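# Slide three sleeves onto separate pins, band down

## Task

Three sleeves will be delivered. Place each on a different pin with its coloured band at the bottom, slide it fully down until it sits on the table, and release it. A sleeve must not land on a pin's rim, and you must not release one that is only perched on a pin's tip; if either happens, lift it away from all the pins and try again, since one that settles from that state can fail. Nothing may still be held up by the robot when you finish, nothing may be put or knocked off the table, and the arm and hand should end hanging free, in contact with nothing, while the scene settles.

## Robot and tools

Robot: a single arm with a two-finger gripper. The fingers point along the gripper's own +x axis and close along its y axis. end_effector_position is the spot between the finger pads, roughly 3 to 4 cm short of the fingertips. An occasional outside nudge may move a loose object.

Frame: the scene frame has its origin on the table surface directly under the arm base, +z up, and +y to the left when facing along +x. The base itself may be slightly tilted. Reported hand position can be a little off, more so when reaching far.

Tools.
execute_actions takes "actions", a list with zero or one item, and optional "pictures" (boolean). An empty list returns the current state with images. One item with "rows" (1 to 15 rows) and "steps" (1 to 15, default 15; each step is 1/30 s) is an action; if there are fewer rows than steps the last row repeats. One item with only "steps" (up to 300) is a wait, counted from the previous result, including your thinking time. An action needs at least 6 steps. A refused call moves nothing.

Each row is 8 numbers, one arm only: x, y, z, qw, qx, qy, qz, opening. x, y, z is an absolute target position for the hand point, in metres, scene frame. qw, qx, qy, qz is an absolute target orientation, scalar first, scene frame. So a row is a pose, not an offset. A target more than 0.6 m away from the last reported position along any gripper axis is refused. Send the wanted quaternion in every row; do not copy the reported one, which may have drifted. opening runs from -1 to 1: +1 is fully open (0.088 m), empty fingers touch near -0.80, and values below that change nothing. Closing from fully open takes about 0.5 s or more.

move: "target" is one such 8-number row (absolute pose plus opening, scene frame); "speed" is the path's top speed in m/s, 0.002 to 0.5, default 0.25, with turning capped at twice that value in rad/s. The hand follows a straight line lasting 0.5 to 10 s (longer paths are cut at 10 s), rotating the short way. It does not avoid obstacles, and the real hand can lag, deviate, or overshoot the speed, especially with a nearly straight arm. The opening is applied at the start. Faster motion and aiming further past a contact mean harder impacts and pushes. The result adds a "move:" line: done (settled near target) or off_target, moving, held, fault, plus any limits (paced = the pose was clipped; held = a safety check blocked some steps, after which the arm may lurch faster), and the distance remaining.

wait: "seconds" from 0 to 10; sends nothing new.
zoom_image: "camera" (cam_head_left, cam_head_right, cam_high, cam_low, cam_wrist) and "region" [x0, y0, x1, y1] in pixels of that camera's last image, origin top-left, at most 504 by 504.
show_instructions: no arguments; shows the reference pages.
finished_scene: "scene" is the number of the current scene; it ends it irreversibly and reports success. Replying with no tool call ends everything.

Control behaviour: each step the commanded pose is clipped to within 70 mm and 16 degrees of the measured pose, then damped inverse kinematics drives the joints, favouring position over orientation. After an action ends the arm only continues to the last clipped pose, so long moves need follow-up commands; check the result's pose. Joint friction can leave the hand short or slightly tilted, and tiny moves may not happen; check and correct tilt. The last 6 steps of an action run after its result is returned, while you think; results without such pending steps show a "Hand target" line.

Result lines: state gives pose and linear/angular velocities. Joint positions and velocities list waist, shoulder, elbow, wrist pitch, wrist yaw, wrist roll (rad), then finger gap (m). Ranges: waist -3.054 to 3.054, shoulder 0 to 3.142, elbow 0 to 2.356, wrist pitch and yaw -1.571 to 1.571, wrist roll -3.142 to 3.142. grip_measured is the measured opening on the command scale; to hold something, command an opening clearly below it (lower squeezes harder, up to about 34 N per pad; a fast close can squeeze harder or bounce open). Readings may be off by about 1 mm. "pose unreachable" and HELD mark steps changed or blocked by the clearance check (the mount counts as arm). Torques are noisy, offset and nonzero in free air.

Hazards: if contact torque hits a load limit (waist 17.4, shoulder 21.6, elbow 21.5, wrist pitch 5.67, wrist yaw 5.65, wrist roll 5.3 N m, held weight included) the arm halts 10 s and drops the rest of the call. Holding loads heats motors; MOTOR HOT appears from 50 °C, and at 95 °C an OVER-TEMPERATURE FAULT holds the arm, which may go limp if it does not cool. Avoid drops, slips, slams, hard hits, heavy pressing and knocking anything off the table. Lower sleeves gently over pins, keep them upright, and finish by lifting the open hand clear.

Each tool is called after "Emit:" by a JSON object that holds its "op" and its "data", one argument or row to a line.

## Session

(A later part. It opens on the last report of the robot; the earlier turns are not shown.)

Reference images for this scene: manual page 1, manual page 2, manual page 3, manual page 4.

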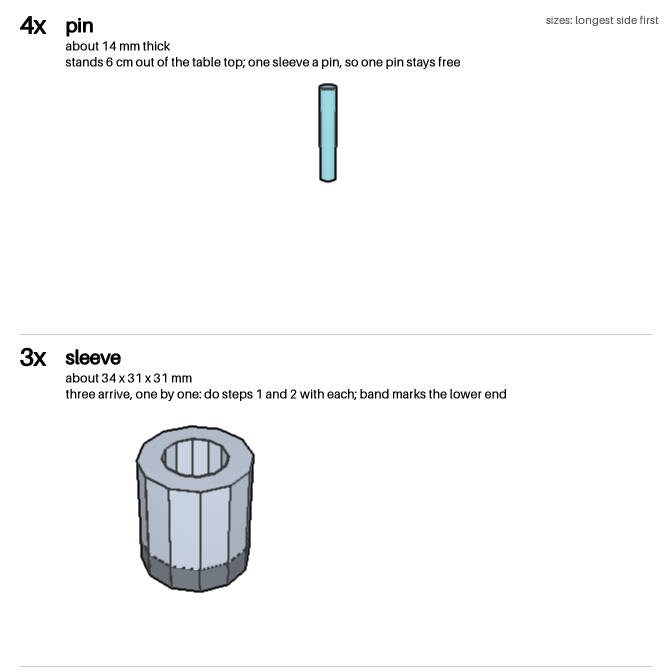

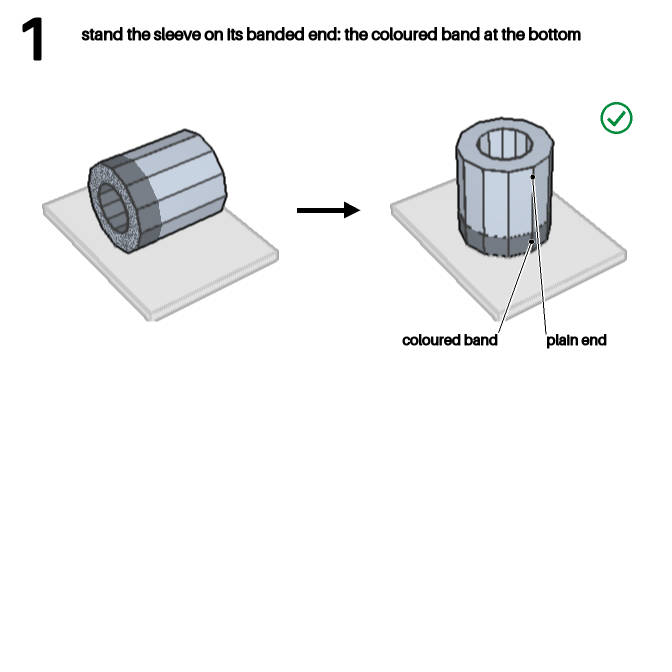

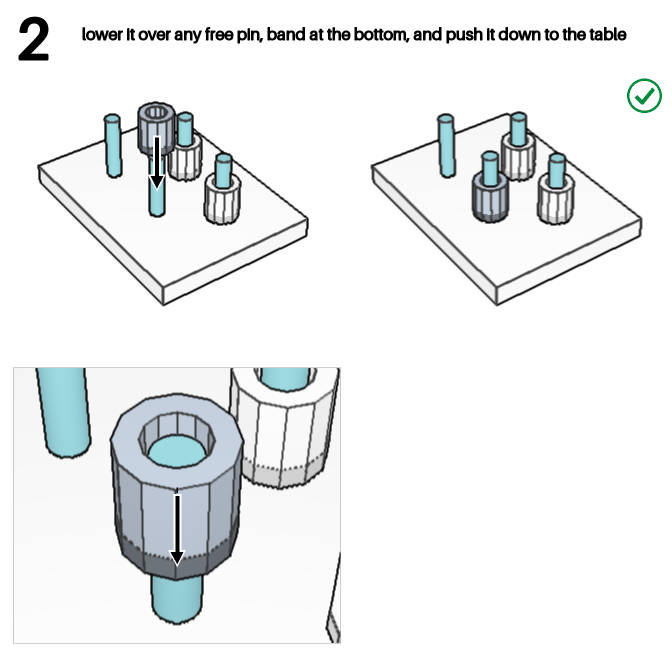

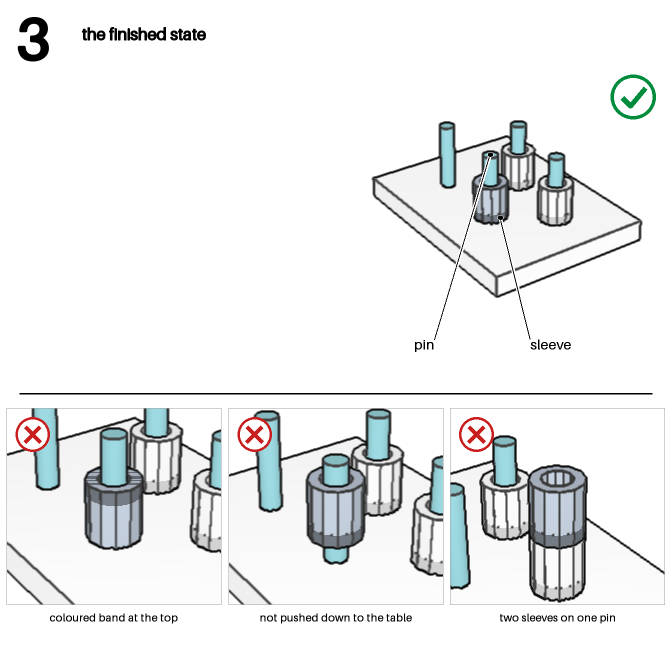

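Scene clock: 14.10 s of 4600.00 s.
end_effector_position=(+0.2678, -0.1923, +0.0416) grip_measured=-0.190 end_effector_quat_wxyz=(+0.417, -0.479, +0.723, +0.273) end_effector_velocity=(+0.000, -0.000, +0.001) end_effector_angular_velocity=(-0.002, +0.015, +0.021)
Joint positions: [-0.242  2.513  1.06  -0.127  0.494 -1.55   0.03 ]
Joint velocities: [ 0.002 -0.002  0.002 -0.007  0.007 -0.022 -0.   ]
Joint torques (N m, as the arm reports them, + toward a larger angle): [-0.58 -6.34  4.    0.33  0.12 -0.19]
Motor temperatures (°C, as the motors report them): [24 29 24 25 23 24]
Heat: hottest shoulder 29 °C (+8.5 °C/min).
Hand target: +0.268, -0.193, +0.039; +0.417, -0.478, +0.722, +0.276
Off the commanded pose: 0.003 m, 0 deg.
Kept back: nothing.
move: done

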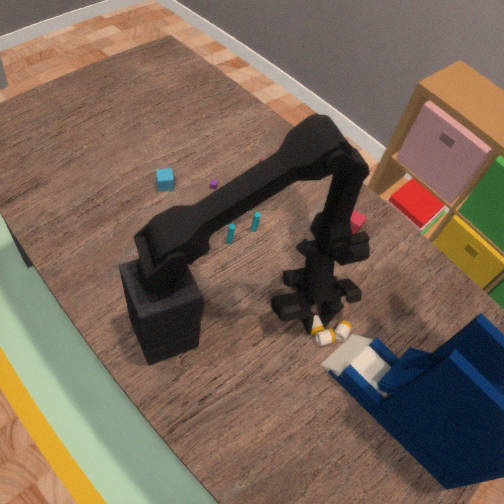

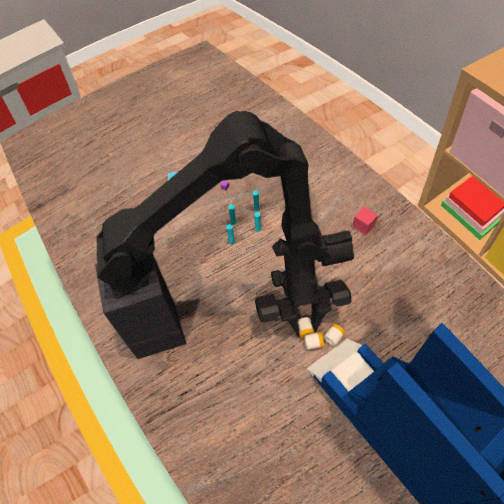

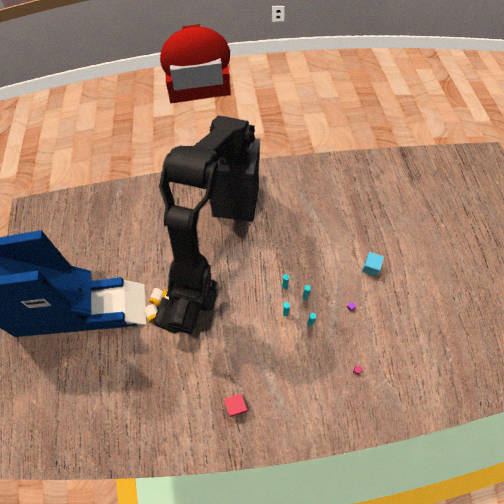

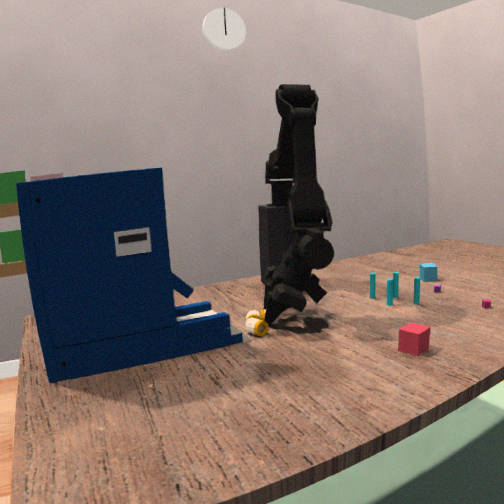

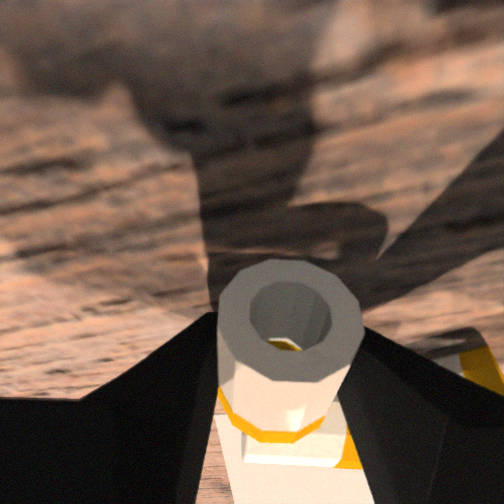

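Emit:
{"op": "move", "data": {
  "target": [0.275,-0.18,0.11,0.417,-0.478,0.7222,0.276,-0.45],
  "speed": 0.2
}}

Emit:
{"op": "move", "data": {
  "target": [0.36,-0.11,0.13,0.701,0.0923,0.701,-0.0923,-0.45],
  "speed": 0.45
}}

Emit:
{"op": "move", "data": {
  "target": [0.425,-0.114,0.055,0.962,0.0316,0.2398,-0.1267,-0.45],
  "speed": 0.4
}}

Emit:
{"op": "move", "data": {
  "target": [0.425,-0.114,0.037,0.962,0.0316,0.2398,-0.1267,-0.45],
  "speed": 0.05
}}

Emit:
{"op": "zoom_image", "data": {
  "camera": "cam_low",
  "region": [310,290,400,360]
}}

Scene clock: 15.47 s of 4600.00 s.
end_effector_position=(+0.2735, -0.1815, +0.1063) grip_measured=-0.190 end_effector_quat_wxyz=(+0.413, -0.477, +0.724, +0.279) end_effector_velocity=(+0.003, +0.001, +0.006) end_effector_angular_velocity=(+0.001, -0.017, -0.004)
Joint positions: [-0.211  2.29   1.033 -0.35   0.493 -1.521  0.03 ]
Joint velocities: [ 0.002 -0.022 -0.002 -0.007 -0.007  0.007 -0.   ]
Joint torques (N m, as the arm reports them, + toward a larger angle): [ 0.02 -8.32  3.55 -0.13  0.12  0.16]
Motor temperatures (°C, as the motors report them): [24 29 24 25 23 24]
Heat: hottest shoulder 29 °C (+7.8 °C/min).
Hand target: +0.275, -0.180, +0.110; +0.417, -0.478, +0.722, +0.276
Off the commanded pose: 0.004 m, 1 deg.
Kept back: nothing.
move: done

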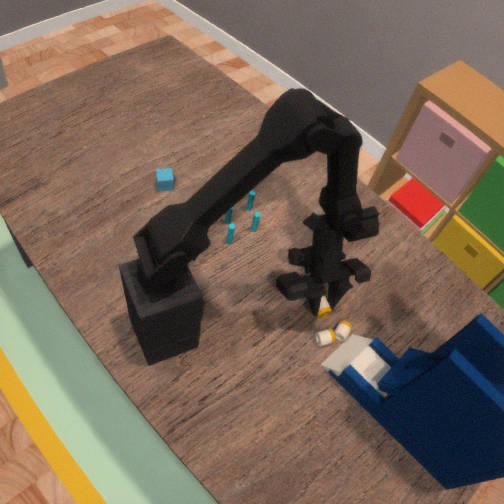

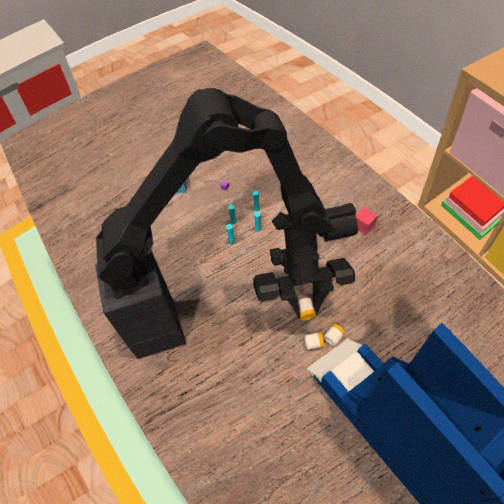

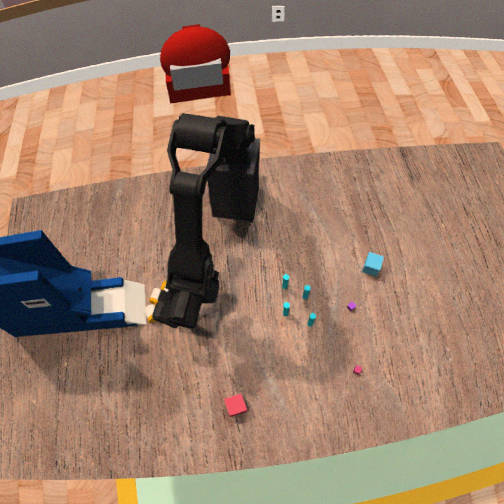

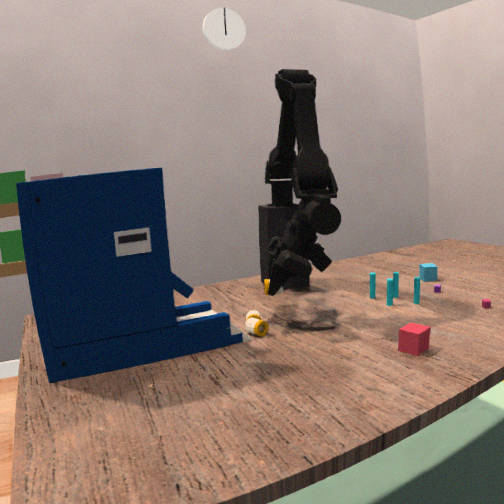

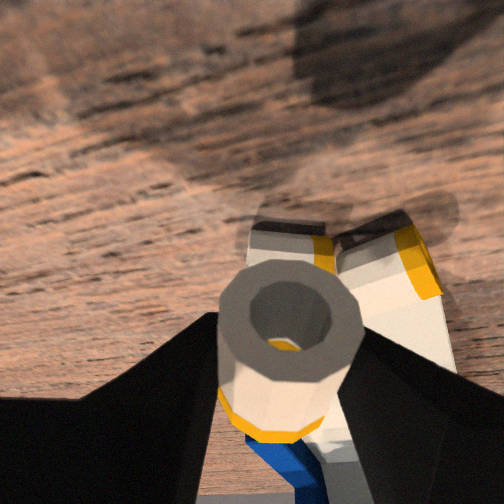

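Scene clock: 17.77 s of 4600.00 s.
end_effector_position=(+0.3580, -0.1117, +0.1253) grip_measured=-0.190 end_effector_quat_wxyz=(+0.697, +0.089, +0.705, -0.092) end_effector_velocity=(+0.002, +0.002, +0.000) end_effector_angular_velocity=(+0.018, -0.014, -0.024)
Joint positions: [-0.162  2.294  1.293 -0.582 -0.029 -0.049  0.03 ]
Joint velocities: [-0.002 -0.002 -0.002  0.007 -0.022  0.022  0.   ]
Joint torques (N m, as the arm reports them, + toward a larger angle): [-0.03 -9.62  4.39  0.38 -0.18  0.17]
Motor temperatures (°C, as the motors report them): [24 29 25 25 23 24]
Heat: hottest shoulder 29 °C (+6.8 °C/min).
Hand target: +0.360, -0.110, +0.130; +0.701, +0.092, +0.701, -0.092
Off the commanded pose: 0.005 m, 1 deg.
Kept back: nothing.
move: done

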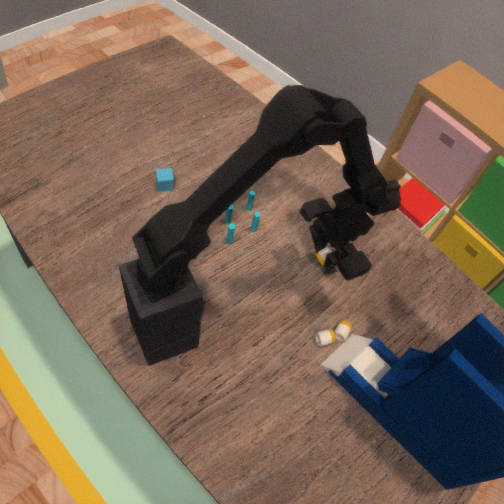

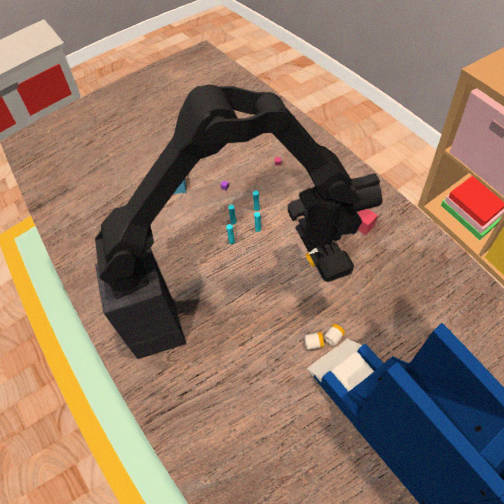

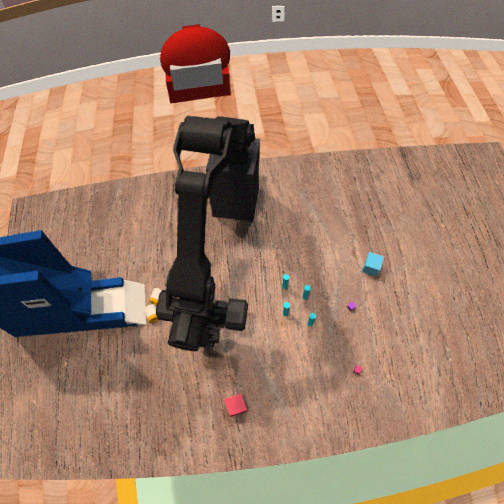

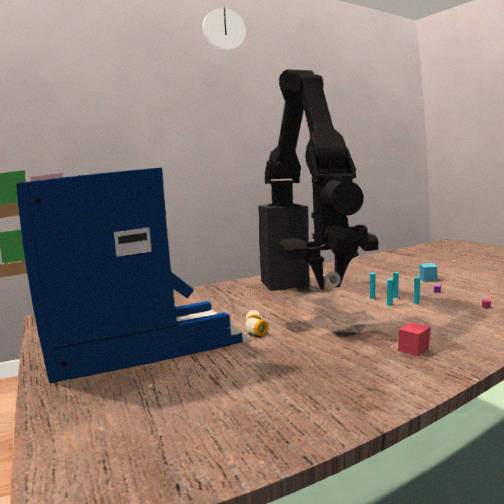

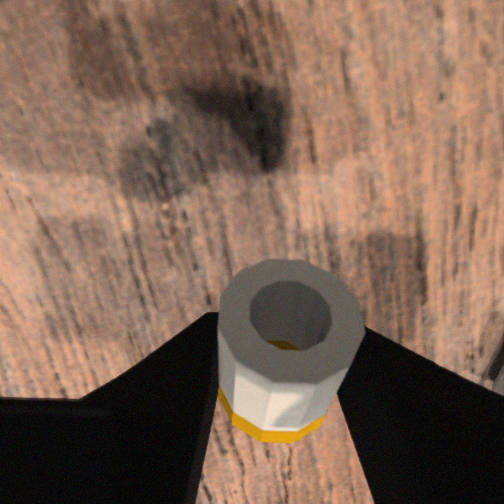

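Scene clock: 19.80 s of 4600.00 s.
end_effector_position=(+0.4249, -0.1143, +0.0573) grip_measured=-0.189 end_effector_quat_wxyz=(+0.962, +0.032, +0.241, -0.128) end_effector_velocity=(-0.001, +0.003, -0.001) end_effector_angular_velocity=(+0.002, -0.007, +0.021)
Joint positions: [-0.108  2.783  0.894  1.399 -0.006  0.035  0.03 ]
Joint velocities: [-0.002  0.012 -0.002  0.022 -0.022 -0.007  0.   ]
Joint torques (N m, as the arm reports them, + toward a larger angle): [-0.01 -6.58  3.07  2.15  0.2   0.18]
Motor temperatures (°C, as the motors report them): [24 30 25 25 23 24]
Heat: hottest shoulder 30 °C (+9.1 °C/min).
Hand target: +0.425, -0.114, +0.055; +0.962, +0.033, +0.239, -0.130
Off the commanded pose: 0.002 m, 0 deg.
Kept back: nothing.
move: done

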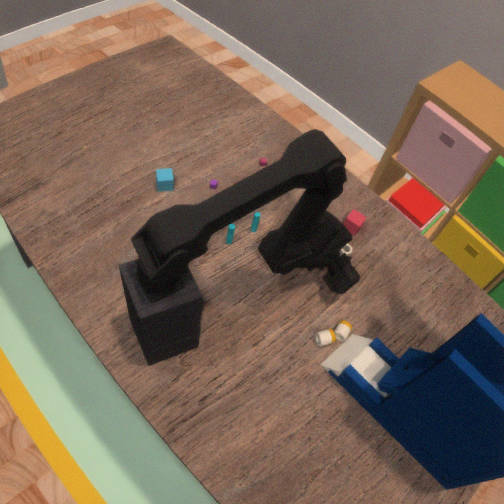

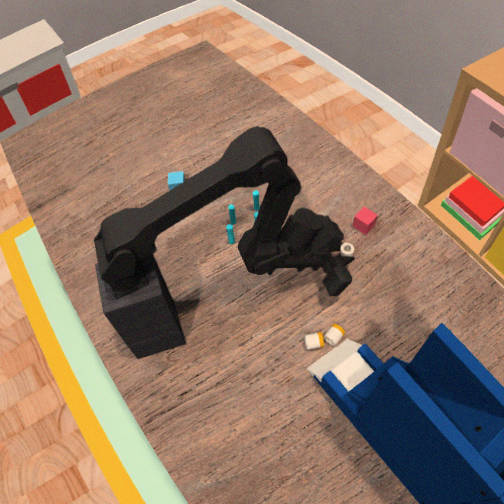

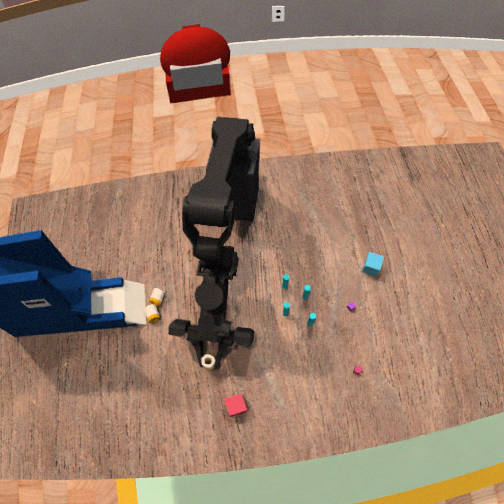

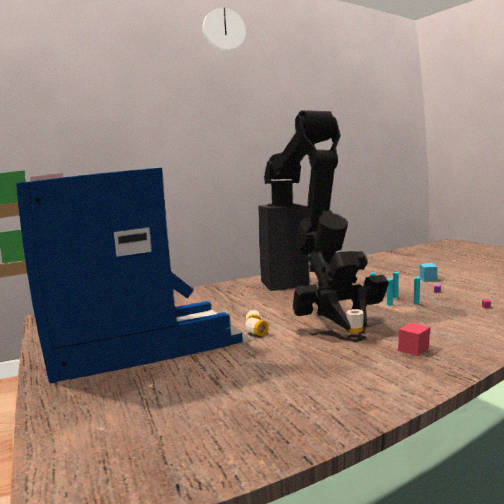

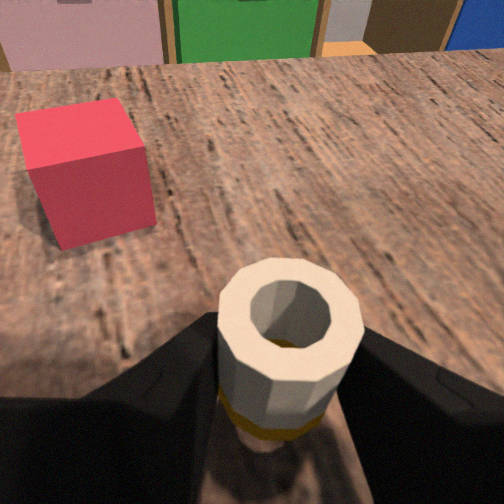

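Scene clock: 20.60 s of 4600.00 s.
end_effector_position=(+0.4247, -0.1149, +0.0391) grip_measured=-0.189 end_effector_quat_wxyz=(+0.962, +0.031, +0.240, -0.128) end_effector_velocity=(+0.003, -0.003, +0.004) end_effector_angular_velocity=(-0.007, -0.016, +0.003)
Joint positions: [-0.108  2.859  0.944  1.425 -0.006  0.035  0.03 ]
Joint velocities: [-0.007 -0.002  0.007  0.007 -0.007 -0.007  0.   ]
Joint torques (N m, as the arm reports them, + toward a larger angle): [-0.11 -6.46  2.9   2.14  0.02  0.02]
Motor temperatures (°C, as the motors report them): [24 30 25 25 23 24]
Heat: hottest shoulder 30 °C (+8.7 °C/min).
Hand target: +0.425, -0.114, +0.037; +0.962, +0.032, +0.240, -0.127
Off the commanded pose: 0.002 m, 0 deg.
Kept back: nothing.
move: done

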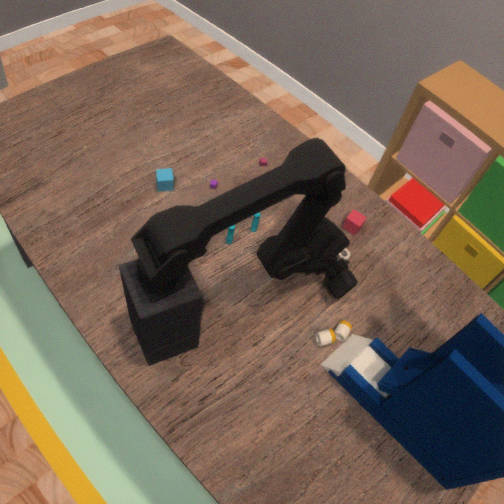

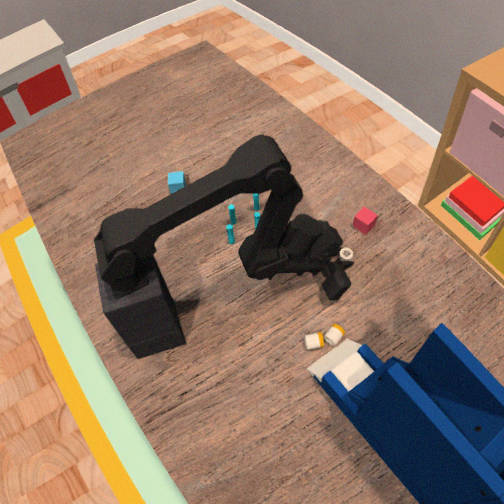

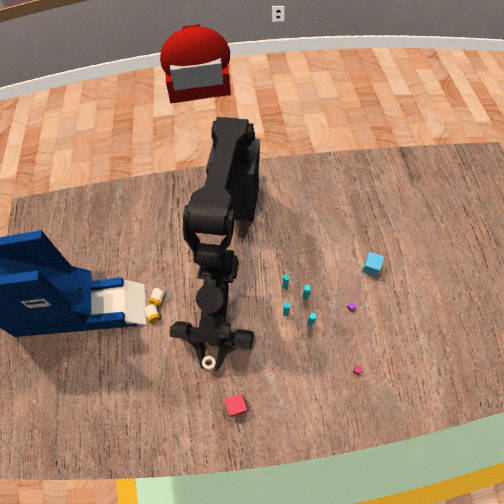

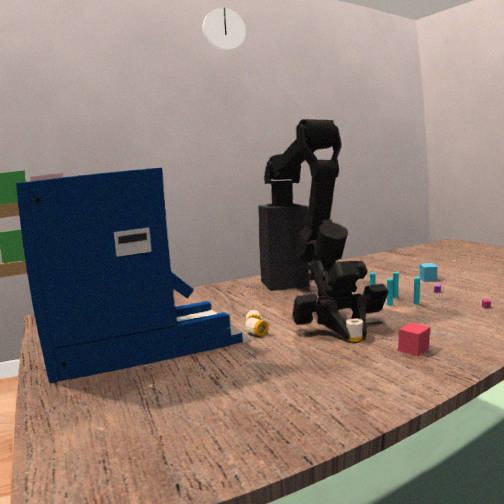

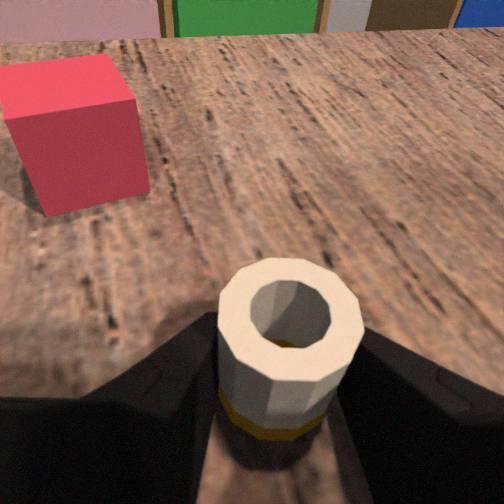

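Region (310, 290, 400, 360) of cam_low's 504x504 image, scaled by 5.600, with more detail than that image has.

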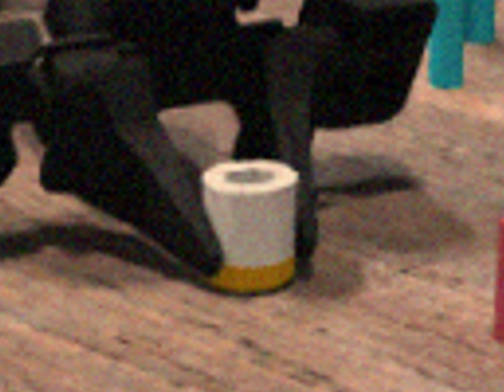

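Emit:
{"op": "execute_actions", "data": {
  "actions": [
    {"rows":[[0.425,-0.114,0.036,0.962,0.0316,0.2398,-0.1267,-0.45],[0.425,-0.114,0.035,0.962,0.0316,0.2398,-0.1267,-0.45],[0.425,-0.114,0.035,0.962,0.0316,0.2398,-0.1267,-0.45],[0.425,-0.114,0.035,0.962,0.0316,0.2398,-0.1267,-0.45],[0.425,-0.114,0.035,0.962,0.0316,0.2398,-0.1267,-0.2],[0.425,-0.114,0.035,0.962,0.0316,0.2398,-0.1267,-0.1],[0.425,-0.114,0.035,0.962,0.0316,0.2398,-0.1267,0.4],[0.425,-0.114,0.035,0.962,0.0316,0.2398,-0.1267,0.4],[0.425,-0.114,0.035,0.962,0.0316,0.2398,-0.1267,0.4],[0.425,-0.114,0.04,0.962,0.0316,0.2398,-0.1267,0.4],[0.425,-0.114,0.045,0.962,0.0316,0.2398,-0.1267,0.4],[0.425,-0.114,0.05,0.962,0.0316,0.2398,-0.1267,0.4]],"steps":14}
  ]
}}

Emit:
{"op": "move", "data": {
  "target": [0.447,-0.122,0.054,0.701,0.0923,0.701,-0.0923,0.4],
  "speed": 0.35
}}

Emit:
{"op": "zoom_image", "data": {
  "camera": "cam_high",
  "region": [120,260,200,340]
}}

Scene clock: 21.37 s of 4600.00 s.
end_effector_position=(+0.4248, -0.1150, +0.0372) grip_measured=-0.110 end_effector_quat_wxyz=(+0.962, +0.031, +0.240, -0.128) end_effector_velocity=(-0.001, -0.004, -0.004) end_effector_angular_velocity=(-0.018, +0.022, -0.004)
Joint positions: [-0.108  2.867  0.951  1.428 -0.006  0.035  0.034]
Joint velocities: [-0.007  0.002  0.007 -0.022  0.007 -0.022  0.133]
Joint torques (N m, as the arm reports them, + toward a larger angle): [-0.1  -6.53  2.93  2.12  0.03  0.03]
Motor temperatures (°C, as the motors report them): [24 30 24 25 23 24]
Heat: hottest shoulder 30 °C (+8.4 °C/min).
Steps of this call (steps 1 to 15: nothing new was sent; steps 16 to 23: the first 8 steps of this action). Readings (end_effector_position):
16: (+0.4249, -0.1149, +0.0388)
17: (+0.4250, -0.1150, +0.0388)
19: (+0.4251, -0.1150, +0.0382)
23: the state above

Scene clock: 24.20 s of 4600.00 s.
end_effector_position=(+0.4466, -0.1205, +0.0569) grip_measured=+0.400 end_effector_quat_wxyz=(+0.702, +0.088, +0.700, -0.094) end_effector_velocity=(-0.002, +0.005, -0.001) end_effector_angular_velocity=(+0.028, +0.020, +0.009)
Joint positions: [-0.117  2.717  1.829 -0.677 -0.028 -0.002  0.059]
Joint velocities: [ 0.002  0.012  0.022 -0.037 -0.022 -0.007 -0.001]
Joint torques (N m, as the arm reports them, + toward a larger angle): [-0.74 -8.98  6.54  0.02 -0.16 -0.19]
Motor temperatures (°C, as the motors report them): [24 31 25 25 23 24]
Heat: hottest shoulder 31 °C (+9.9 °C/min).
Hand target: +0.447, -0.122, +0.054; +0.701, +0.089, +0.701, -0.091
Off your previous action's commanded pose: 0.011 m, 1 deg at its last step (step 6 of this call).
Off the commanded pose: 0.003 m, 1 deg.
Kept back: nothing.
move: done

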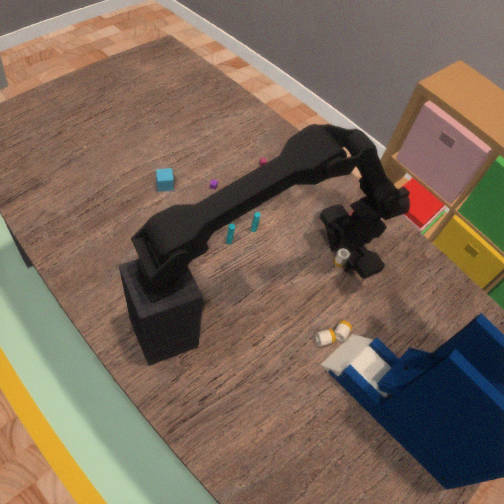

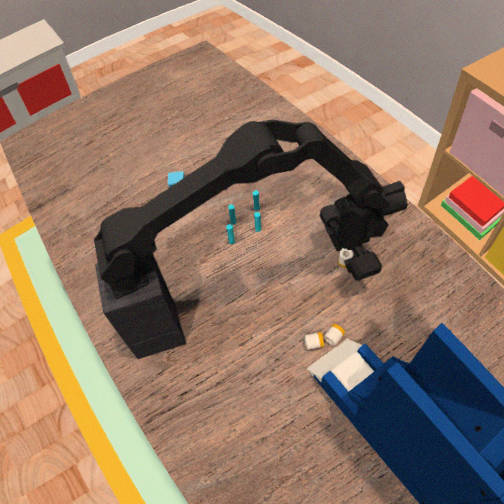

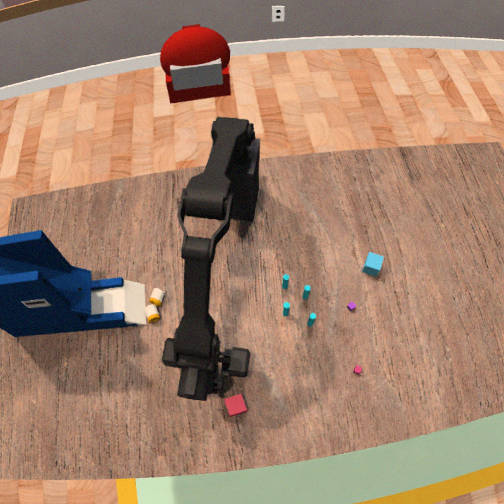

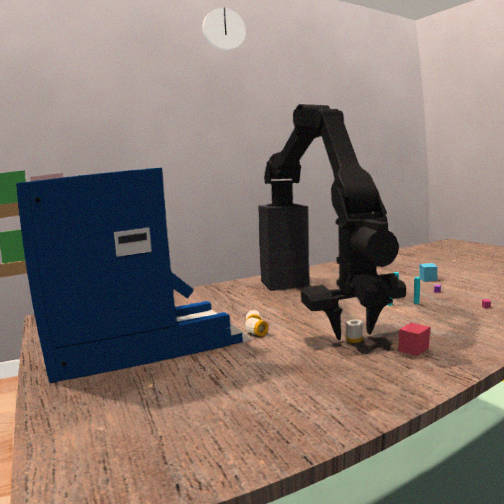

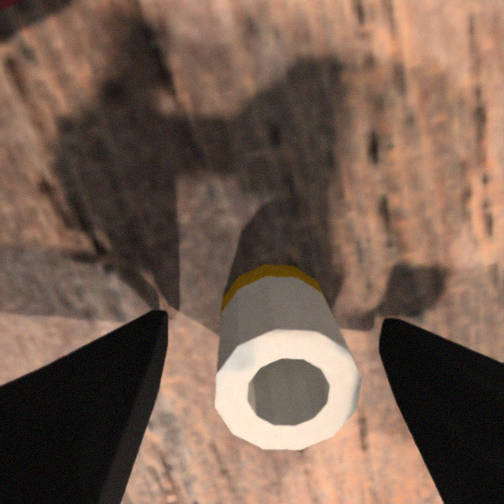

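Region (120, 260, 200, 340) of cam_high's 504x504 image, scaled by 6.300, with more detail than that image has.

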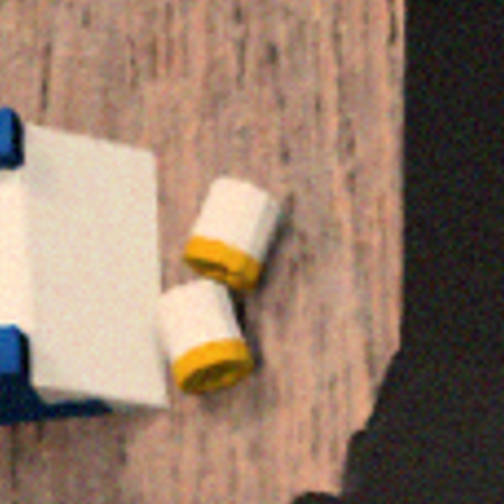

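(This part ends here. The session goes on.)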